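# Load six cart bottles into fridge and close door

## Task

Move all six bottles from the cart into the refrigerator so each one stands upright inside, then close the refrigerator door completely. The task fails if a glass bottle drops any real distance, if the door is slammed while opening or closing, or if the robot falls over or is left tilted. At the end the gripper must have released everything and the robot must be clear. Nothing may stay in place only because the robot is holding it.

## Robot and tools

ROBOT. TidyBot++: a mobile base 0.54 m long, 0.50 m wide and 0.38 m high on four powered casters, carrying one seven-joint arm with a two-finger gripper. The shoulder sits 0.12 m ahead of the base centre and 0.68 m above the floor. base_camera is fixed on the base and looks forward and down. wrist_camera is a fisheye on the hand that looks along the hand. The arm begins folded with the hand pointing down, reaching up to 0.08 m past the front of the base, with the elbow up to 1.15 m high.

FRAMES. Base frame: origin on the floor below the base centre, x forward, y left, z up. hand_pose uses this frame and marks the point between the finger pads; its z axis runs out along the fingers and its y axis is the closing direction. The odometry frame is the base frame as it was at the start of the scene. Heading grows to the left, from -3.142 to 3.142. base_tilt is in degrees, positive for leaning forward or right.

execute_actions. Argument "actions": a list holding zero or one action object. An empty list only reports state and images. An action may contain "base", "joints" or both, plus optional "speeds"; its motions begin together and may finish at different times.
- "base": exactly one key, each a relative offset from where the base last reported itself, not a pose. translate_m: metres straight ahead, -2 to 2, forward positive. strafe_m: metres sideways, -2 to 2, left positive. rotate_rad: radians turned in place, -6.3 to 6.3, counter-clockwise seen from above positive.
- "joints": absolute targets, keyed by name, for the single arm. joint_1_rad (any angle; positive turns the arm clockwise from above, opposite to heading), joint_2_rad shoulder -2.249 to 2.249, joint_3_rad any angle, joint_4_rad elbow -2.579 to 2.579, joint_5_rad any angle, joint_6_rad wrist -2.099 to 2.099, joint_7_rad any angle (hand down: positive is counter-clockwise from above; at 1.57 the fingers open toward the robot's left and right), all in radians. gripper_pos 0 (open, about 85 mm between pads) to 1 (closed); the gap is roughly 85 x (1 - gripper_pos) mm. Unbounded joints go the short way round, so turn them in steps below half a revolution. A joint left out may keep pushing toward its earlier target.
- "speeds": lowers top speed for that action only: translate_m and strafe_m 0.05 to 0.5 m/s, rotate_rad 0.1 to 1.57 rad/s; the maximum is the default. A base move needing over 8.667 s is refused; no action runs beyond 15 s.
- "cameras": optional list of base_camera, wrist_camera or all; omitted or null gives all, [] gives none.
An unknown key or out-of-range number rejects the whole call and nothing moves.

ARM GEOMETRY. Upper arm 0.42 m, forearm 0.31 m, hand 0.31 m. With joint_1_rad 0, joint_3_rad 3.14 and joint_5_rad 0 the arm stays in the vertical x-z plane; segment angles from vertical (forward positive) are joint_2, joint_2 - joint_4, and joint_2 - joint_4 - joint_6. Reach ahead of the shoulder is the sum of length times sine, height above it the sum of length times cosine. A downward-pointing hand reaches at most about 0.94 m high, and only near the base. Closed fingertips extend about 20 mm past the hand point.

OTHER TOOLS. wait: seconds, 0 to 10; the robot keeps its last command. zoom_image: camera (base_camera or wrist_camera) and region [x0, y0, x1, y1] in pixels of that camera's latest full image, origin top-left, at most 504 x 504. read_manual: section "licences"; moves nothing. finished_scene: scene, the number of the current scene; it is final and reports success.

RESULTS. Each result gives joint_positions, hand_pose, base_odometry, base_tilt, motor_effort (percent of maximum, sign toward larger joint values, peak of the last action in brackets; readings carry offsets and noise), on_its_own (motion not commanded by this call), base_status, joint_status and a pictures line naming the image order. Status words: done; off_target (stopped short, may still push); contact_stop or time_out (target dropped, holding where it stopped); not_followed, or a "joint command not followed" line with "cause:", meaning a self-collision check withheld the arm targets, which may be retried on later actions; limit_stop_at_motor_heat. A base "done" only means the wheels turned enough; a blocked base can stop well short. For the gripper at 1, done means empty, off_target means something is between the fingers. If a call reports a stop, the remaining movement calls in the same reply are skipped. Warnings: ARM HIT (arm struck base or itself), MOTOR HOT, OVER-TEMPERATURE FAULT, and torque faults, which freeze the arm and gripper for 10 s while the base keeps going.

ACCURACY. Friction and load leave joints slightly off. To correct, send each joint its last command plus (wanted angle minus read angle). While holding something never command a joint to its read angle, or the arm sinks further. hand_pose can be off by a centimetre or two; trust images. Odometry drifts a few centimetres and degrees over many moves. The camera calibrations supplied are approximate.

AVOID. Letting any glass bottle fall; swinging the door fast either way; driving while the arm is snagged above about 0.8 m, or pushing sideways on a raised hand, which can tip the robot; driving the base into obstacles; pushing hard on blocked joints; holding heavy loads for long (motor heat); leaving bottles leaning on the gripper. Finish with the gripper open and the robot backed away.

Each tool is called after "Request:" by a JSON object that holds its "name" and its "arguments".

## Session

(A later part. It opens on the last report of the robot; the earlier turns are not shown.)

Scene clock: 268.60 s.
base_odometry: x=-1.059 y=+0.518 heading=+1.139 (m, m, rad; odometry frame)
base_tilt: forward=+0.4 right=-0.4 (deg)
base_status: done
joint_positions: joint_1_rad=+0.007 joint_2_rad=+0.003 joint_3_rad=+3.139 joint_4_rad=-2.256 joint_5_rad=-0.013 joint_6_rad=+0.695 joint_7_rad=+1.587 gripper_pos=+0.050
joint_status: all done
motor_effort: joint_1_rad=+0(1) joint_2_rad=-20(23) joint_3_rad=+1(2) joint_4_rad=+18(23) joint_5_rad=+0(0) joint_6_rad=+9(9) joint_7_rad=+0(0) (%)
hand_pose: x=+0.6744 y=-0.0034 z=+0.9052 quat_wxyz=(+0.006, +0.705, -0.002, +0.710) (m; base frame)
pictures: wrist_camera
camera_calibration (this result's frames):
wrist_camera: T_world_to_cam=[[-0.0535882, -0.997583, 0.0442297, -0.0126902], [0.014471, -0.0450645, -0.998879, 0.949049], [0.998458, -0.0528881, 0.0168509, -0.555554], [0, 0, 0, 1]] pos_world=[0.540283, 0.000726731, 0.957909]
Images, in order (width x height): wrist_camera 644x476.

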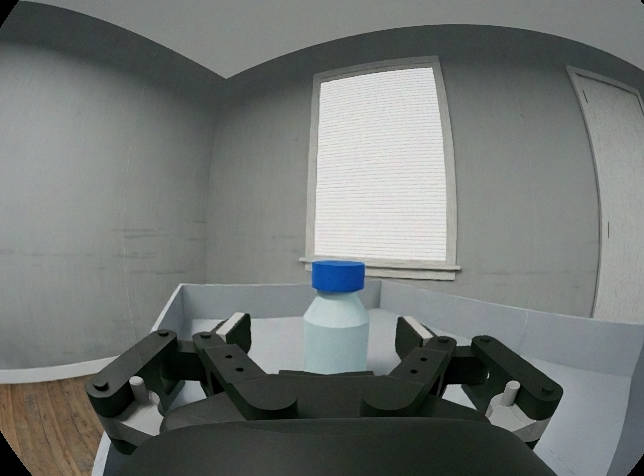

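Request:
{"name": "execute_actions", "arguments": {"actions": [{"base":{"translate_m":0.145},"speeds":{"translate_m":0.12},"joints":{"joint_1_rad":0.05}}], "cameras": ["wrist_camera"]}}

Request:
{"name": "execute_actions", "arguments": {"actions": [{"joints":{"gripper_pos":1}}], "cameras": ["wrist_camera"]}}

Scene clock: 272.57 s.
base_odometry: x=-0.998 y=+0.650 heading=+1.139 (m, m, rad; odometry frame)
base_tilt: forward=+0.4 right=-0.4 (deg)
base_status: done
joint_positions: joint_1_rad=+0.039 joint_2_rad=+0.002 joint_3_rad=+3.139 joint_4_rad=-2.256 joint_5_rad=-0.013 joint_6_rad=+0.695 joint_7_rad=+1.587 gripper_pos=+0.050
joint_status: all done
motor_effort: joint_1_rad=+0(3) joint_2_rad=-20(22) joint_3_rad=+1(2) joint_4_rad=+19(20) joint_5_rad=+0(0) joint_6_rad=+8(8) joint_7_rad=+0(0) (%)
hand_pose: x=+0.6737 y=-0.0216 z=+0.9061 quat_wxyz=(+0.018, +0.704, -0.014, +0.710) (m; base frame)
pictures: wrist_camera
camera_calibration (this result's frames):
wrist_camera: T_world_to_cam=[[-0.0862526, -0.995295, 0.0441475, -0.0087389], [0.0147831, -0.0455864, -0.998851, 0.948896], [0.996164, -0.0855009, 0.0186455, -0.556575], [0, 0, 0, 1]] pos_world=[0.539658, -0.0130287, 0.958569]
Images, in order (width x height): wrist_camera 644x476.

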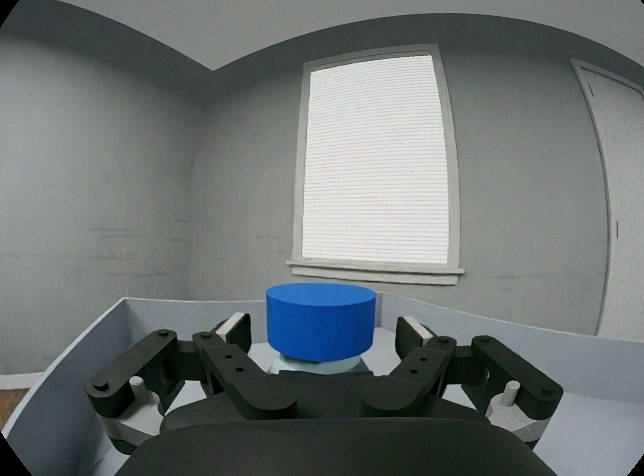

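Scene clock: 273.63 s.
base_odometry: x=-0.998 y=+0.650 heading=+1.139 (m, m, rad; odometry frame)
base_tilt: forward=+0.3 right=-0.4 (deg)
base_status: not commanded
joint_positions: joint_1_rad=+0.039 joint_2_rad=+0.002 joint_3_rad=+3.139 joint_4_rad=-2.256 joint_5_rad=-0.013 joint_6_rad=+0.695 joint_7_rad=+1.587 gripper_pos=+0.437
joint_status: gripper_pos off_target (ended at +0.437, target +1.000)
motor_effort: joint_1_rad=+1(0) joint_2_rad=-20(21) joint_3_rad=+1(2) joint_4_rad=+20(19) joint_5_rad=-1(2) joint_6_rad=+9(9) joint_7_rad=+0(1) (%)
hand_pose: x=+0.6737 y=-0.0216 z=+0.9062 quat_wxyz=(+0.018, +0.704, -0.014, +0.710) (m; base frame)
pictures: wrist_camera
camera_calibration (this result's frames):
wrist_camera: T_world_to_cam=[[-0.086262, -0.995294, 0.0441404, -0.00872907], [0.0149556, -0.0455942, -0.998848, 0.94883], [0.99616, -0.0855025, 0.0188182, -0.556729], [0, 0, 0, 1]] pos_world=[0.539648, -0.0130286, 0.958599]
Images, in order (width x height): wrist_camera 644x476.

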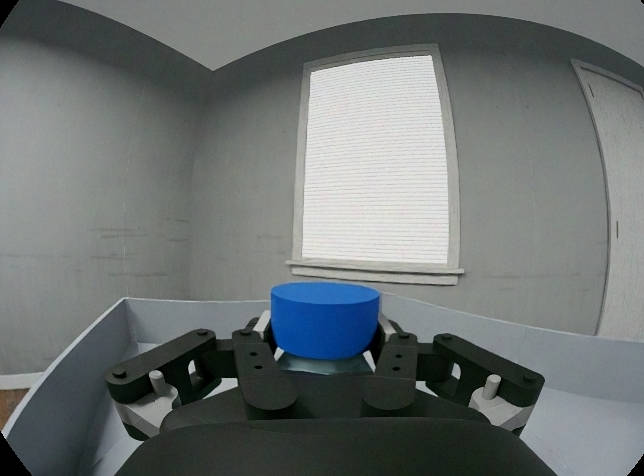

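Middle: y≈+0.06.

Request:
{"name": "execute_actions", "arguments": {"actions": [{"joints":{"joint_2_rad":-0.22,"joint_4_rad":-1.80,"joint_6_rad":0.08}}], "cameras": []}}

Request:
{"name": "execute_actions", "arguments": {"actions": [{"base":{"translate_m":-0.415},"speeds":{"translate_m":0.4}}], "cameras": []}}

Request:
{"name": "execute_actions", "arguments": {"actions": [{"base":{"rotate_rad":2.71},"speeds":{"rotate_rad":1.2},"joints":{"joint_1_rad":-0.11}}]}}

Request:
{"name": "execute_actions", "arguments": {"actions": [{"base":{"translate_m":0.55},"speeds":{"translate_m":0.35}}]}}

Scene clock: 277.47 s.
base_odometry: x=-0.998 y=+0.650 heading=+1.139 (m, m, rad; odometry frame)
base_tilt: forward=+0.4 right=-0.4 (deg)
base_status: not commanded
joint_positions: joint_1_rad=+0.039 joint_2_rad=-0.198 joint_3_rad=+3.139 joint_4_rad=-1.831 joint_5_rad=-0.013 joint_6_rad=+0.082 joint_7_rad=+1.587 gripper_pos=+0.437
joint_status: all done
motor_effort: joint_1_rad=+0(0) joint_2_rad=-20(28) joint_3_rad=+1(1) joint_4_rad=+27(27) joint_5_rad=+0(1) joint_6_rad=+12(13) joint_7_rad=+0(1) (%)
hand_pose: x=+0.6609 y=-0.0187 z=+1.0812 quat_wxyz=(+0.015, +0.700, -0.012, +0.714) (m; base frame)
pictures: none
No camera images: the call's "cameras" was empty. Leave "cameras" out to get every camera's image.

Scene clock: 279.77 s.
base_odometry: x=-1.172 y=+0.273 heading=+1.138 (m, m, rad; odometry frame)
base_tilt: forward=+0.3 right=-0.4 (deg)
base_status: done
joint_positions: joint_1_rad=+0.039 joint_2_rad=-0.203 joint_3_rad=+3.139 joint_4_rad=-1.831 joint_5_rad=-0.013 joint_6_rad=+0.079 joint_7_rad=+1.587 gripper_pos=+0.437
joint_status: not commanded
motor_effort: joint_1_rad=+0(3) joint_2_rad=-21(24) joint_3_rad=+1(4) joint_4_rad=+28(28) joint_5_rad=-1(0) joint_6_rad=+12(12) joint_7_rad=+0(0) (%)
hand_pose: x=+0.6591 y=-0.0187 z=+1.0826 quat_wxyz=(+0.015, +0.699, -0.012, +0.715) (m; base frame)
pictures: none
No camera images: the call's "cameras" was empty. Leave "cameras" out to get every camera's image.

Scene clock: 283.13 s.
base_odometry: x=-1.172 y=+0.273 heading=-2.435 (m, m, rad; odometry frame)
base_tilt: forward=+0.4 right=-0.3 (deg)
base_status: done
joint_positions: joint_1_rad=-0.102 joint_2_rad=-0.202 joint_3_rad=+3.139 joint_4_rad=-1.831 joint_5_rad=-0.013 joint_6_rad=+0.079 joint_7_rad=+1.587 gripper_pos=+0.437
joint_status: all done
motor_effort: joint_1_rad=+1(3) joint_2_rad=-20(22) joint_3_rad=+1(3) joint_4_rad=+27(27) joint_5_rad=-1(0) joint_6_rad=+12(12) joint_7_rad=+0(0) (%)
hand_pose: x=+0.6566 y=+0.0574 z=+1.0823 quat_wxyz=(-0.036, +0.699, +0.037, +0.714) (m; base frame)
pictures: base_camera, wrist_camera
camera_calibration (this result's frames):
wrist_camera: T_world_to_cam=[[0.060987, -0.997286, 0.0412445, -0.0328174], [0.0331382, -0.0392756, -0.998679, 1.11613], [0.997588, 0.0622732, 0.0306529, -0.558499], [0, 0, 0, 1]] pos_world=[0.522167, 0.045888, 1.13313]
Images, in order (width x height): base_camera 644x364, wrist_camera 644x476.

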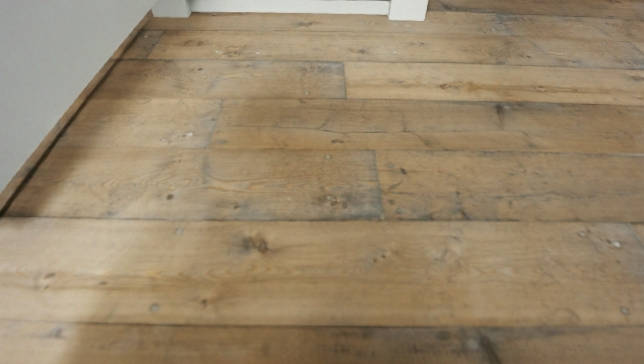

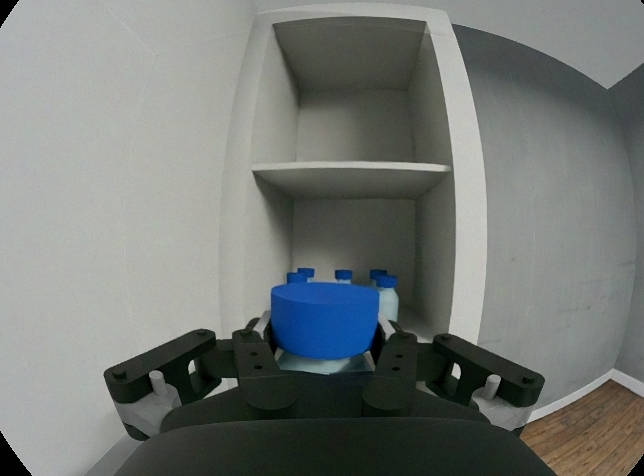

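Scene clock: 285.77 s.
base_odometry: x=-1.591 y=-0.085 heading=-2.435 (m, m, rad; odometry frame)
base_tilt: forward=+0.4 right=-0.4 (deg)
base_status: done
joint_positions: joint_1_rad=-0.102 joint_2_rad=-0.197 joint_3_rad=+3.139 joint_4_rad=-1.831 joint_5_rad=-0.013 joint_6_rad=+0.078 joint_7_rad=+1.587 gripper_pos=+0.437
joint_status: not commanded
motor_effort: joint_1_rad=+0(0) joint_2_rad=-20(23) joint_3_rad=+1(2) joint_4_rad=+27(28) joint_5_rad=-1(1) joint_6_rad=+12(12) joint_7_rad=+0(0) (%)
hand_pose: x=+0.6587 y=+0.0576 z=+1.0793 quat_wxyz=(-0.035, +0.701, +0.037, +0.712) (m; base frame)
pictures: base_camera, wrist_camera
camera_calibration (this result's frames):
wrist_camera: T_world_to_cam=[[0.0612379, -0.997261, 0.041484, -0.0330285], [0.0272738, -0.0398746, -0.998832, 1.1171], [0.99775, 0.0622978, 0.0247573, -0.554276], [0, 0, 0, 1]] pos_world=[0.524585, 0.046136, 1.13089]
Images, in order (width x height): base_camera 644x364, wrist_camera 644x476.

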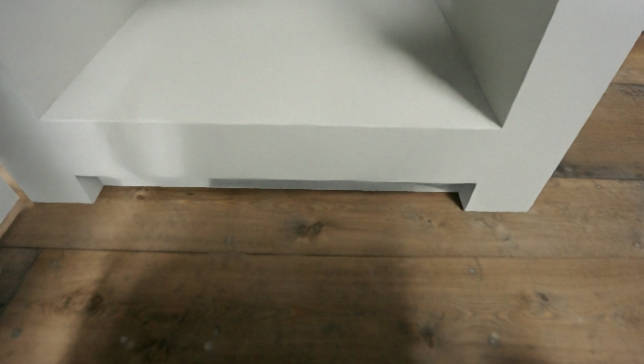

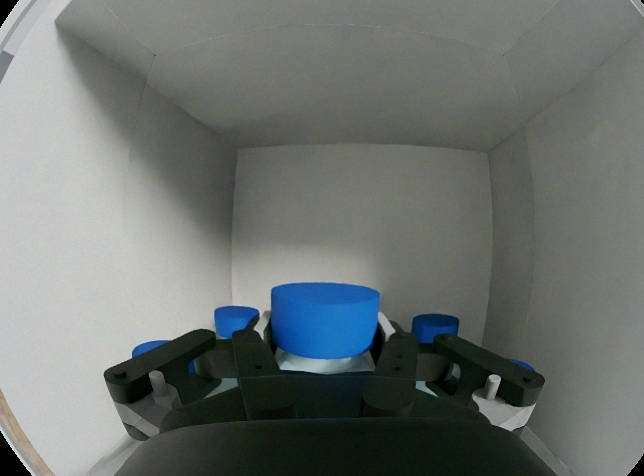

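Request:
{"name": "execute_actions", "arguments": {"actions": [{"joints":{"joint_4_rad":-1.93,"joint_6_rad":0.2}}], "cameras": []}}

Request:
{"name": "execute_actions", "arguments": {"actions": [{"joints":{"joint_4_rad":-2.01,"joint_6_rad":0.25}}], "cameras": []}}

Request:
{"name": "execute_actions", "arguments": {"actions": [{"joints":{"gripper_pos":0.15}}], "cameras": ["wrist_camera"]}}

Request:
{"name": "execute_actions", "arguments": {"actions": [{"base":{"translate_m":-0.53}}], "cameras": ["wrist_camera"]}}

Request:
{"name": "execute_actions", "arguments": {"actions": [{"joints":{"joint_1_rad":0,"joint_2_rad":-0.31,"joint_4_rad":-2.5,"joint_6_rad":-0.85}}], "cameras": []}}

Request:
{"name": "execute_actions", "arguments": {"actions": [{"base":{"strafe_m":0.78}}]}}

Scene clock: 289.93 s.
base_odometry: x=-1.591 y=-0.085 heading=-2.435 (m, m, rad; odometry frame)
base_tilt: forward=+0.3 right=-0.4 (deg)
base_status: not commanded
joint_positions: joint_1_rad=-0.102 joint_2_rad=-0.197 joint_3_rad=+3.139 joint_4_rad=-1.951 joint_5_rad=-0.013 joint_6_rad=+0.150 joint_7_rad=+1.587 gripper_pos=+0.437
joint_status: all done
motor_effort: joint_1_rad=+1(0) joint_2_rad=-20(22) joint_3_rad=+1(1) joint_4_rad=+27(28) joint_5_rad=-1(1) joint_6_rad=+12(12) joint_7_rad=+1(0) (%)
hand_pose: x=+0.6539 y=+0.0568 z=+1.0263 quat_wxyz=(-0.034, +0.718, +0.038, +0.694) (m; base frame)
pictures: none
No camera images: the call's "cameras" was empty. Leave "cameras" out to get every camera's image.

Scene clock: 290.80 s.
base_odometry: x=-1.591 y=-0.085 heading=-2.435 (m, m, rad; odometry frame)
base_tilt: forward=+0.3 right=-0.4 (deg)
base_status: not commanded
joint_positions: joint_1_rad=-0.102 joint_2_rad=-0.202 joint_3_rad=+3.139 joint_4_rad=-2.003 joint_5_rad=-0.013 joint_6_rad=+0.219 joint_7_rad=+1.587 gripper_pos=+0.437
joint_status: all done
motor_effort: joint_1_rad=+1(1) joint_2_rad=-17(20) joint_3_rad=+1(1) joint_4_rad=+23(28) joint_5_rad=-1(1) joint_6_rad=+9(11) joint_7_rad=+0(0) (%)
hand_pose: x=+0.6489 y=+0.0560 z=+1.0186 quat_wxyz=(-0.034, +0.710, +0.037, +0.702) (m; base frame)
pictures: none
No camera images: the call's "cameras" was empty. Leave "cameras" out to get every camera's image.

Scene clock: 291.83 s.
base_odometry: x=-1.591 y=-0.085 heading=-2.435 (m, m, rad; odometry frame)
base_tilt: forward=+0.4 right=-0.4 (deg)
base_status: not commanded
joint_positions: joint_1_rad=-0.102 joint_2_rad=-0.207 joint_3_rad=+3.139 joint_4_rad=-2.003 joint_5_rad=-0.013 joint_6_rad=+0.223 joint_7_rad=+1.587 gripper_pos=+0.150
joint_status: all done
motor_effort: joint_1_rad=+0(1) joint_2_rad=-15(18) joint_3_rad=+1(2) joint_4_rad=+22(23) joint_5_rad=+0(1) joint_6_rad=+8(9) joint_7_rad=+0(0) (%)
hand_pose: x=+0.6474 y=+0.0558 z=+1.0224 quat_wxyz=(-0.034, +0.707, +0.037, +0.705) (m; base frame)
pictures: wrist_camera
camera_calibration (this result's frames):
wrist_camera: T_world_to_cam=[[0.0601162, -0.997285, 0.0425345, -0.0320991], [0.00979221, -0.0420203, -0.999069, 1.07225], [0.998143, 0.0604767, 0.00723953, -0.523724], [0, 0, 0, 1]] pos_world=[0.514181, 0.0447171, 1.0764]
Images, in order (width x height): wrist_camera 644x476.

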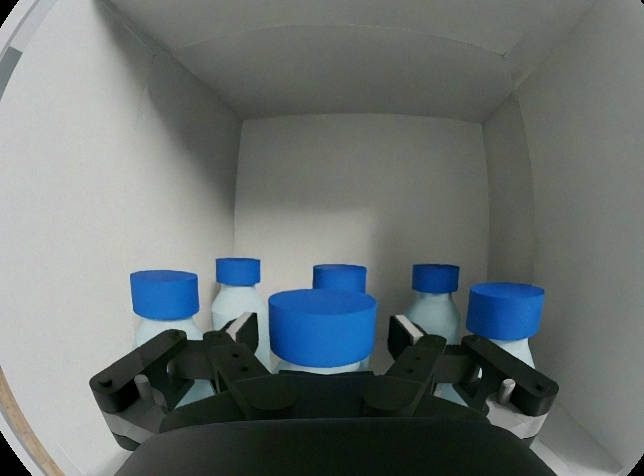

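Scene clock: 294.40 s.
base_odometry: x=-1.188 y=+0.260 heading=-2.434 (m, m, rad; odometry frame)
base_tilt: forward=+0.4 right=-0.4 (deg)
base_status: done
joint_positions: joint_1_rad=-0.102 joint_2_rad=-0.223 joint_3_rad=+3.139 joint_4_rad=-2.004 joint_5_rad=-0.013 joint_6_rad=+0.227 joint_7_rad=+1.587 gripper_pos=+0.150
joint_status: not commanded
motor_effort: joint_1_rad=+0(1) joint_2_rad=-15(20) joint_3_rad=+1(0) joint_4_rad=+22(23) joint_5_rad=+0(1) joint_6_rad=+8(9) joint_7_rad=+1(1) (%)
hand_pose: x=+0.6417 y=+0.0553 z=+1.0321 quat_wxyz=(-0.035, +0.700, +0.037, +0.712) (m; base frame)
pictures: wrist_camera
camera_calibration (this result's frames):
wrist_camera: T_world_to_cam=[[0.0593343, -0.997366, 0.0417149, -0.031363], [0.0293842, -0.0400254, -0.998767, 1.06894], [0.997806, 0.0604868, 0.0269319, -0.538156], [0, 0, 0, 1]] pos_world=[0.507426, 0.0440556, 1.08342]
Images, in order (width x height): wrist_camera 644x476.

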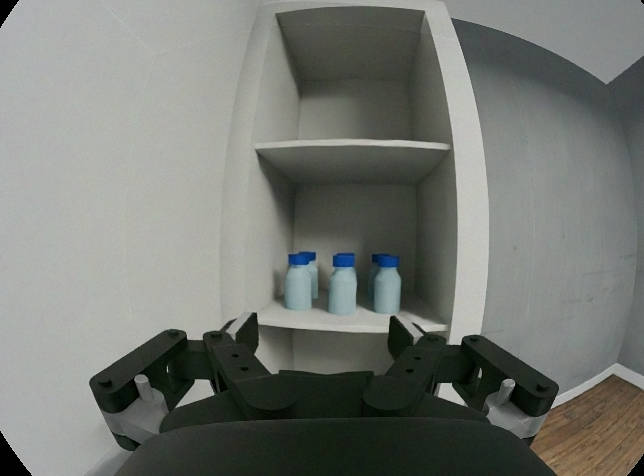

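Scene clock: 296.13 s.
base_odometry: x=-1.188 y=+0.260 heading=-2.434 (m, m, rad; odometry frame)
base_tilt: forward=+0.3 right=-0.4 (deg)
base_status: not commanded
joint_positions: joint_1_rad=-0.020 joint_2_rad=-0.297 joint_3_rad=+3.139 joint_4_rad=-2.493 joint_5_rad=-0.013 joint_6_rad=-0.833 joint_7_rad=+1.587 gripper_pos=+0.150
joint_status: all done
motor_effort: joint_1_rad=+0(1) joint_2_rad=-4(14) joint_3_rad=+1(1) joint_4_rad=+15(22) joint_5_rad=-1(1) joint_6_rad=+1(9) joint_7_rad=+0(0) (%)
hand_pose: x=+0.2856 y=+0.0080 z=+0.5908 quat_wxyz=(-0.005, +0.998, +0.015, +0.056) (m; base frame)
pictures: none
No camera images: the call's "cameras" was empty. Leave "cameras" out to get every camera's image.

Scene clock: 299.07 s.
base_odometry: x=-0.681 y=-0.333 heading=-2.434 (m, m, rad; odometry frame)
base_tilt: forward=+0.3 right=-0.4 (deg)
base_status: done
joint_positions: joint_1_rad=-0.020 joint_2_rad=-0.297 joint_3_rad=+3.139 joint_4_rad=-2.493 joint_5_rad=-0.013 joint_6_rad=-0.833 joint_7_rad=+1.587 gripper_pos=+0.150
joint_status: not commanded
motor_effort: joint_1_rad=+0(1) joint_2_rad=-4(5) joint_3_rad=+1(2) joint_4_rad=+15(15) joint_5_rad=+0(1) joint_6_rad=+1(1) joint_7_rad=+0(0) (%)
hand_pose: x=+0.2856 y=+0.0079 z=+0.5908 quat_wxyz=(-0.005, +0.998, +0.015, +0.056) (m; base frame)
pictures: base_camera, wrist_camera
camera_calibration (this result's frames):
wrist_camera: T_world_to_cam=[[0.0637583, -0.997271, 0.037225, -0.0376931], [-0.990345, -0.0678282, -0.120899, 0.409602], [0.123094, -0.0291573, -0.991967, 0.684392], [0, 0, 0, 1]] pos_world=[0.323806, 0.0101474, 0.729817]
Images, in order (width x height): base_camera 644x364, wrist_camera 644x476.

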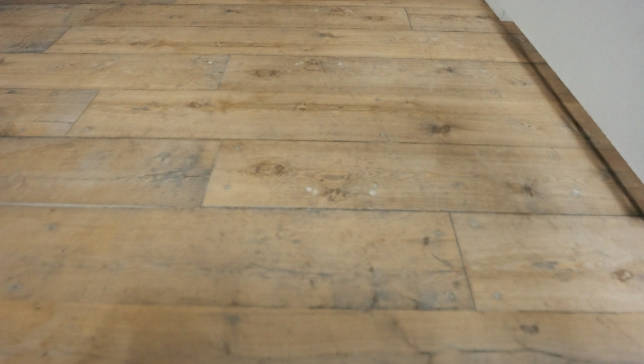

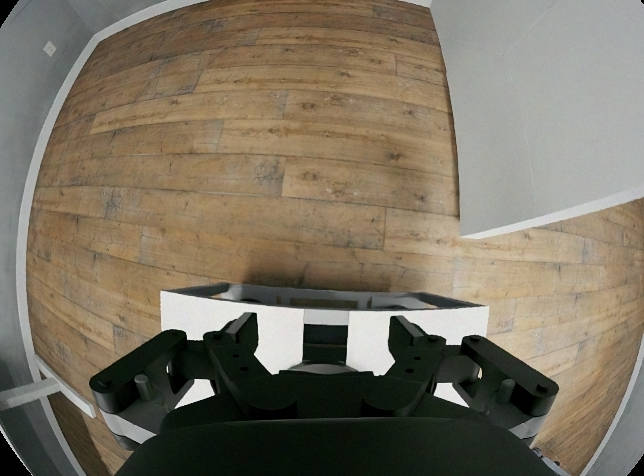

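Request:
{"name": "execute_actions", "arguments": {"actions": [{"base":{"translate_m":0.4}}], "cameras": []}}

Request:
{"name": "execute_actions", "arguments": {"actions": [{"base":{"strafe_m":-0.65},"speeds":{"strafe_m":0.09}}]}}

Scene clock: 303.80 s.
base_odometry: x=-0.985 y=-0.593 heading=-2.434 (m, m, rad; odometry frame)
base_tilt: forward=+0.4 right=-0.4 (deg)
base_status: done
joint_positions: joint_1_rad=-0.020 joint_2_rad=-0.302 joint_3_rad=+3.139 joint_4_rad=-2.493 joint_5_rad=-0.013 joint_6_rad=-0.833 joint_7_rad=+1.587 gripper_pos=+0.150
joint_status: not commanded
motor_effort: joint_1_rad=+0(0) joint_2_rad=-4(7) joint_3_rad=+1(1) joint_4_rad=+15(16) joint_5_rad=+0(1) joint_6_rad=+1(2) joint_7_rad=+0(1) (%)
hand_pose: x=+0.2860 y=+0.0079 z=+0.5916 quat_wxyz=(-0.005, +0.998, +0.015, +0.059) (m; base frame)
pictures: none
No camera images: the call's "cameras" was empty. Leave "cameras" out to get every camera's image.

Scene clock: 311.57 s.
base_odometry: x=-1.407 y=-0.099 heading=-2.434 (m, m, rad; odometry frame)
base_tilt: forward=+0.3 right=-0.4 (deg)
base_status: done
joint_positions: joint_1_rad=-0.019 joint_2_rad=-0.302 joint_3_rad=+3.139 joint_4_rad=-2.493 joint_5_rad=-0.013 joint_6_rad=-0.833 joint_7_rad=+1.587 gripper_pos=+0.150
joint_status: not commanded
motor_effort: joint_1_rad=+0(1) joint_2_rad=-4(5) joint_3_rad=+1(2) joint_4_rad=+15(15) joint_5_rad=+0(1) joint_6_rad=+1(2) joint_7_rad=+1(1) (%)
hand_pose: x=+0.2861 y=+0.0078 z=+0.5916 quat_wxyz=(-0.005, +0.998, +0.015, +0.059) (m; base frame)
pictures: base_camera, wrist_camera
camera_calibration (this result's frames):
wrist_camera: T_world_to_cam=[[0.0630297, -0.99731, 0.0374166, -0.0377374], [-0.989819, -0.0672624, -0.125439, 0.412631], [0.127619, -0.0291292, -0.991395, 0.683463], [0, 0, 0, 1]] pos_world=[0.323586, 0.0100274, 0.730755]
Images, in order (width x height): base_camera 644x364, wrist_camera 644x476.

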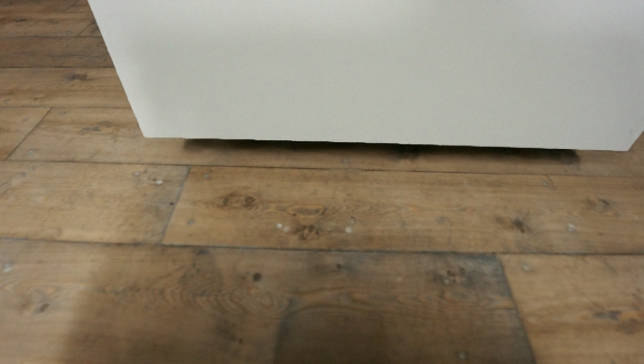

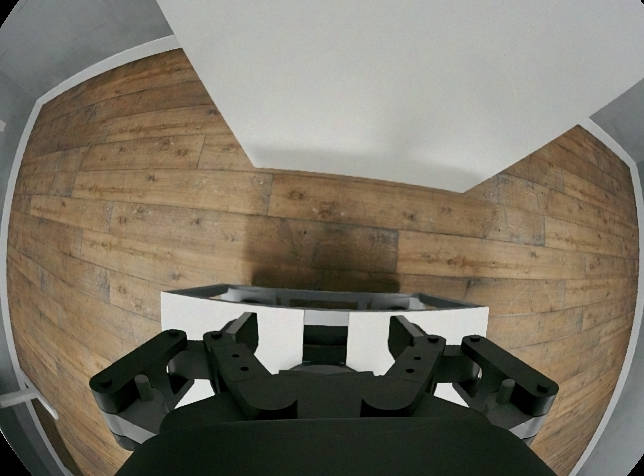

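Request:
{"name": "finished_scene", "arguments": {"scene": 1}}

The scene is finished: the task was done.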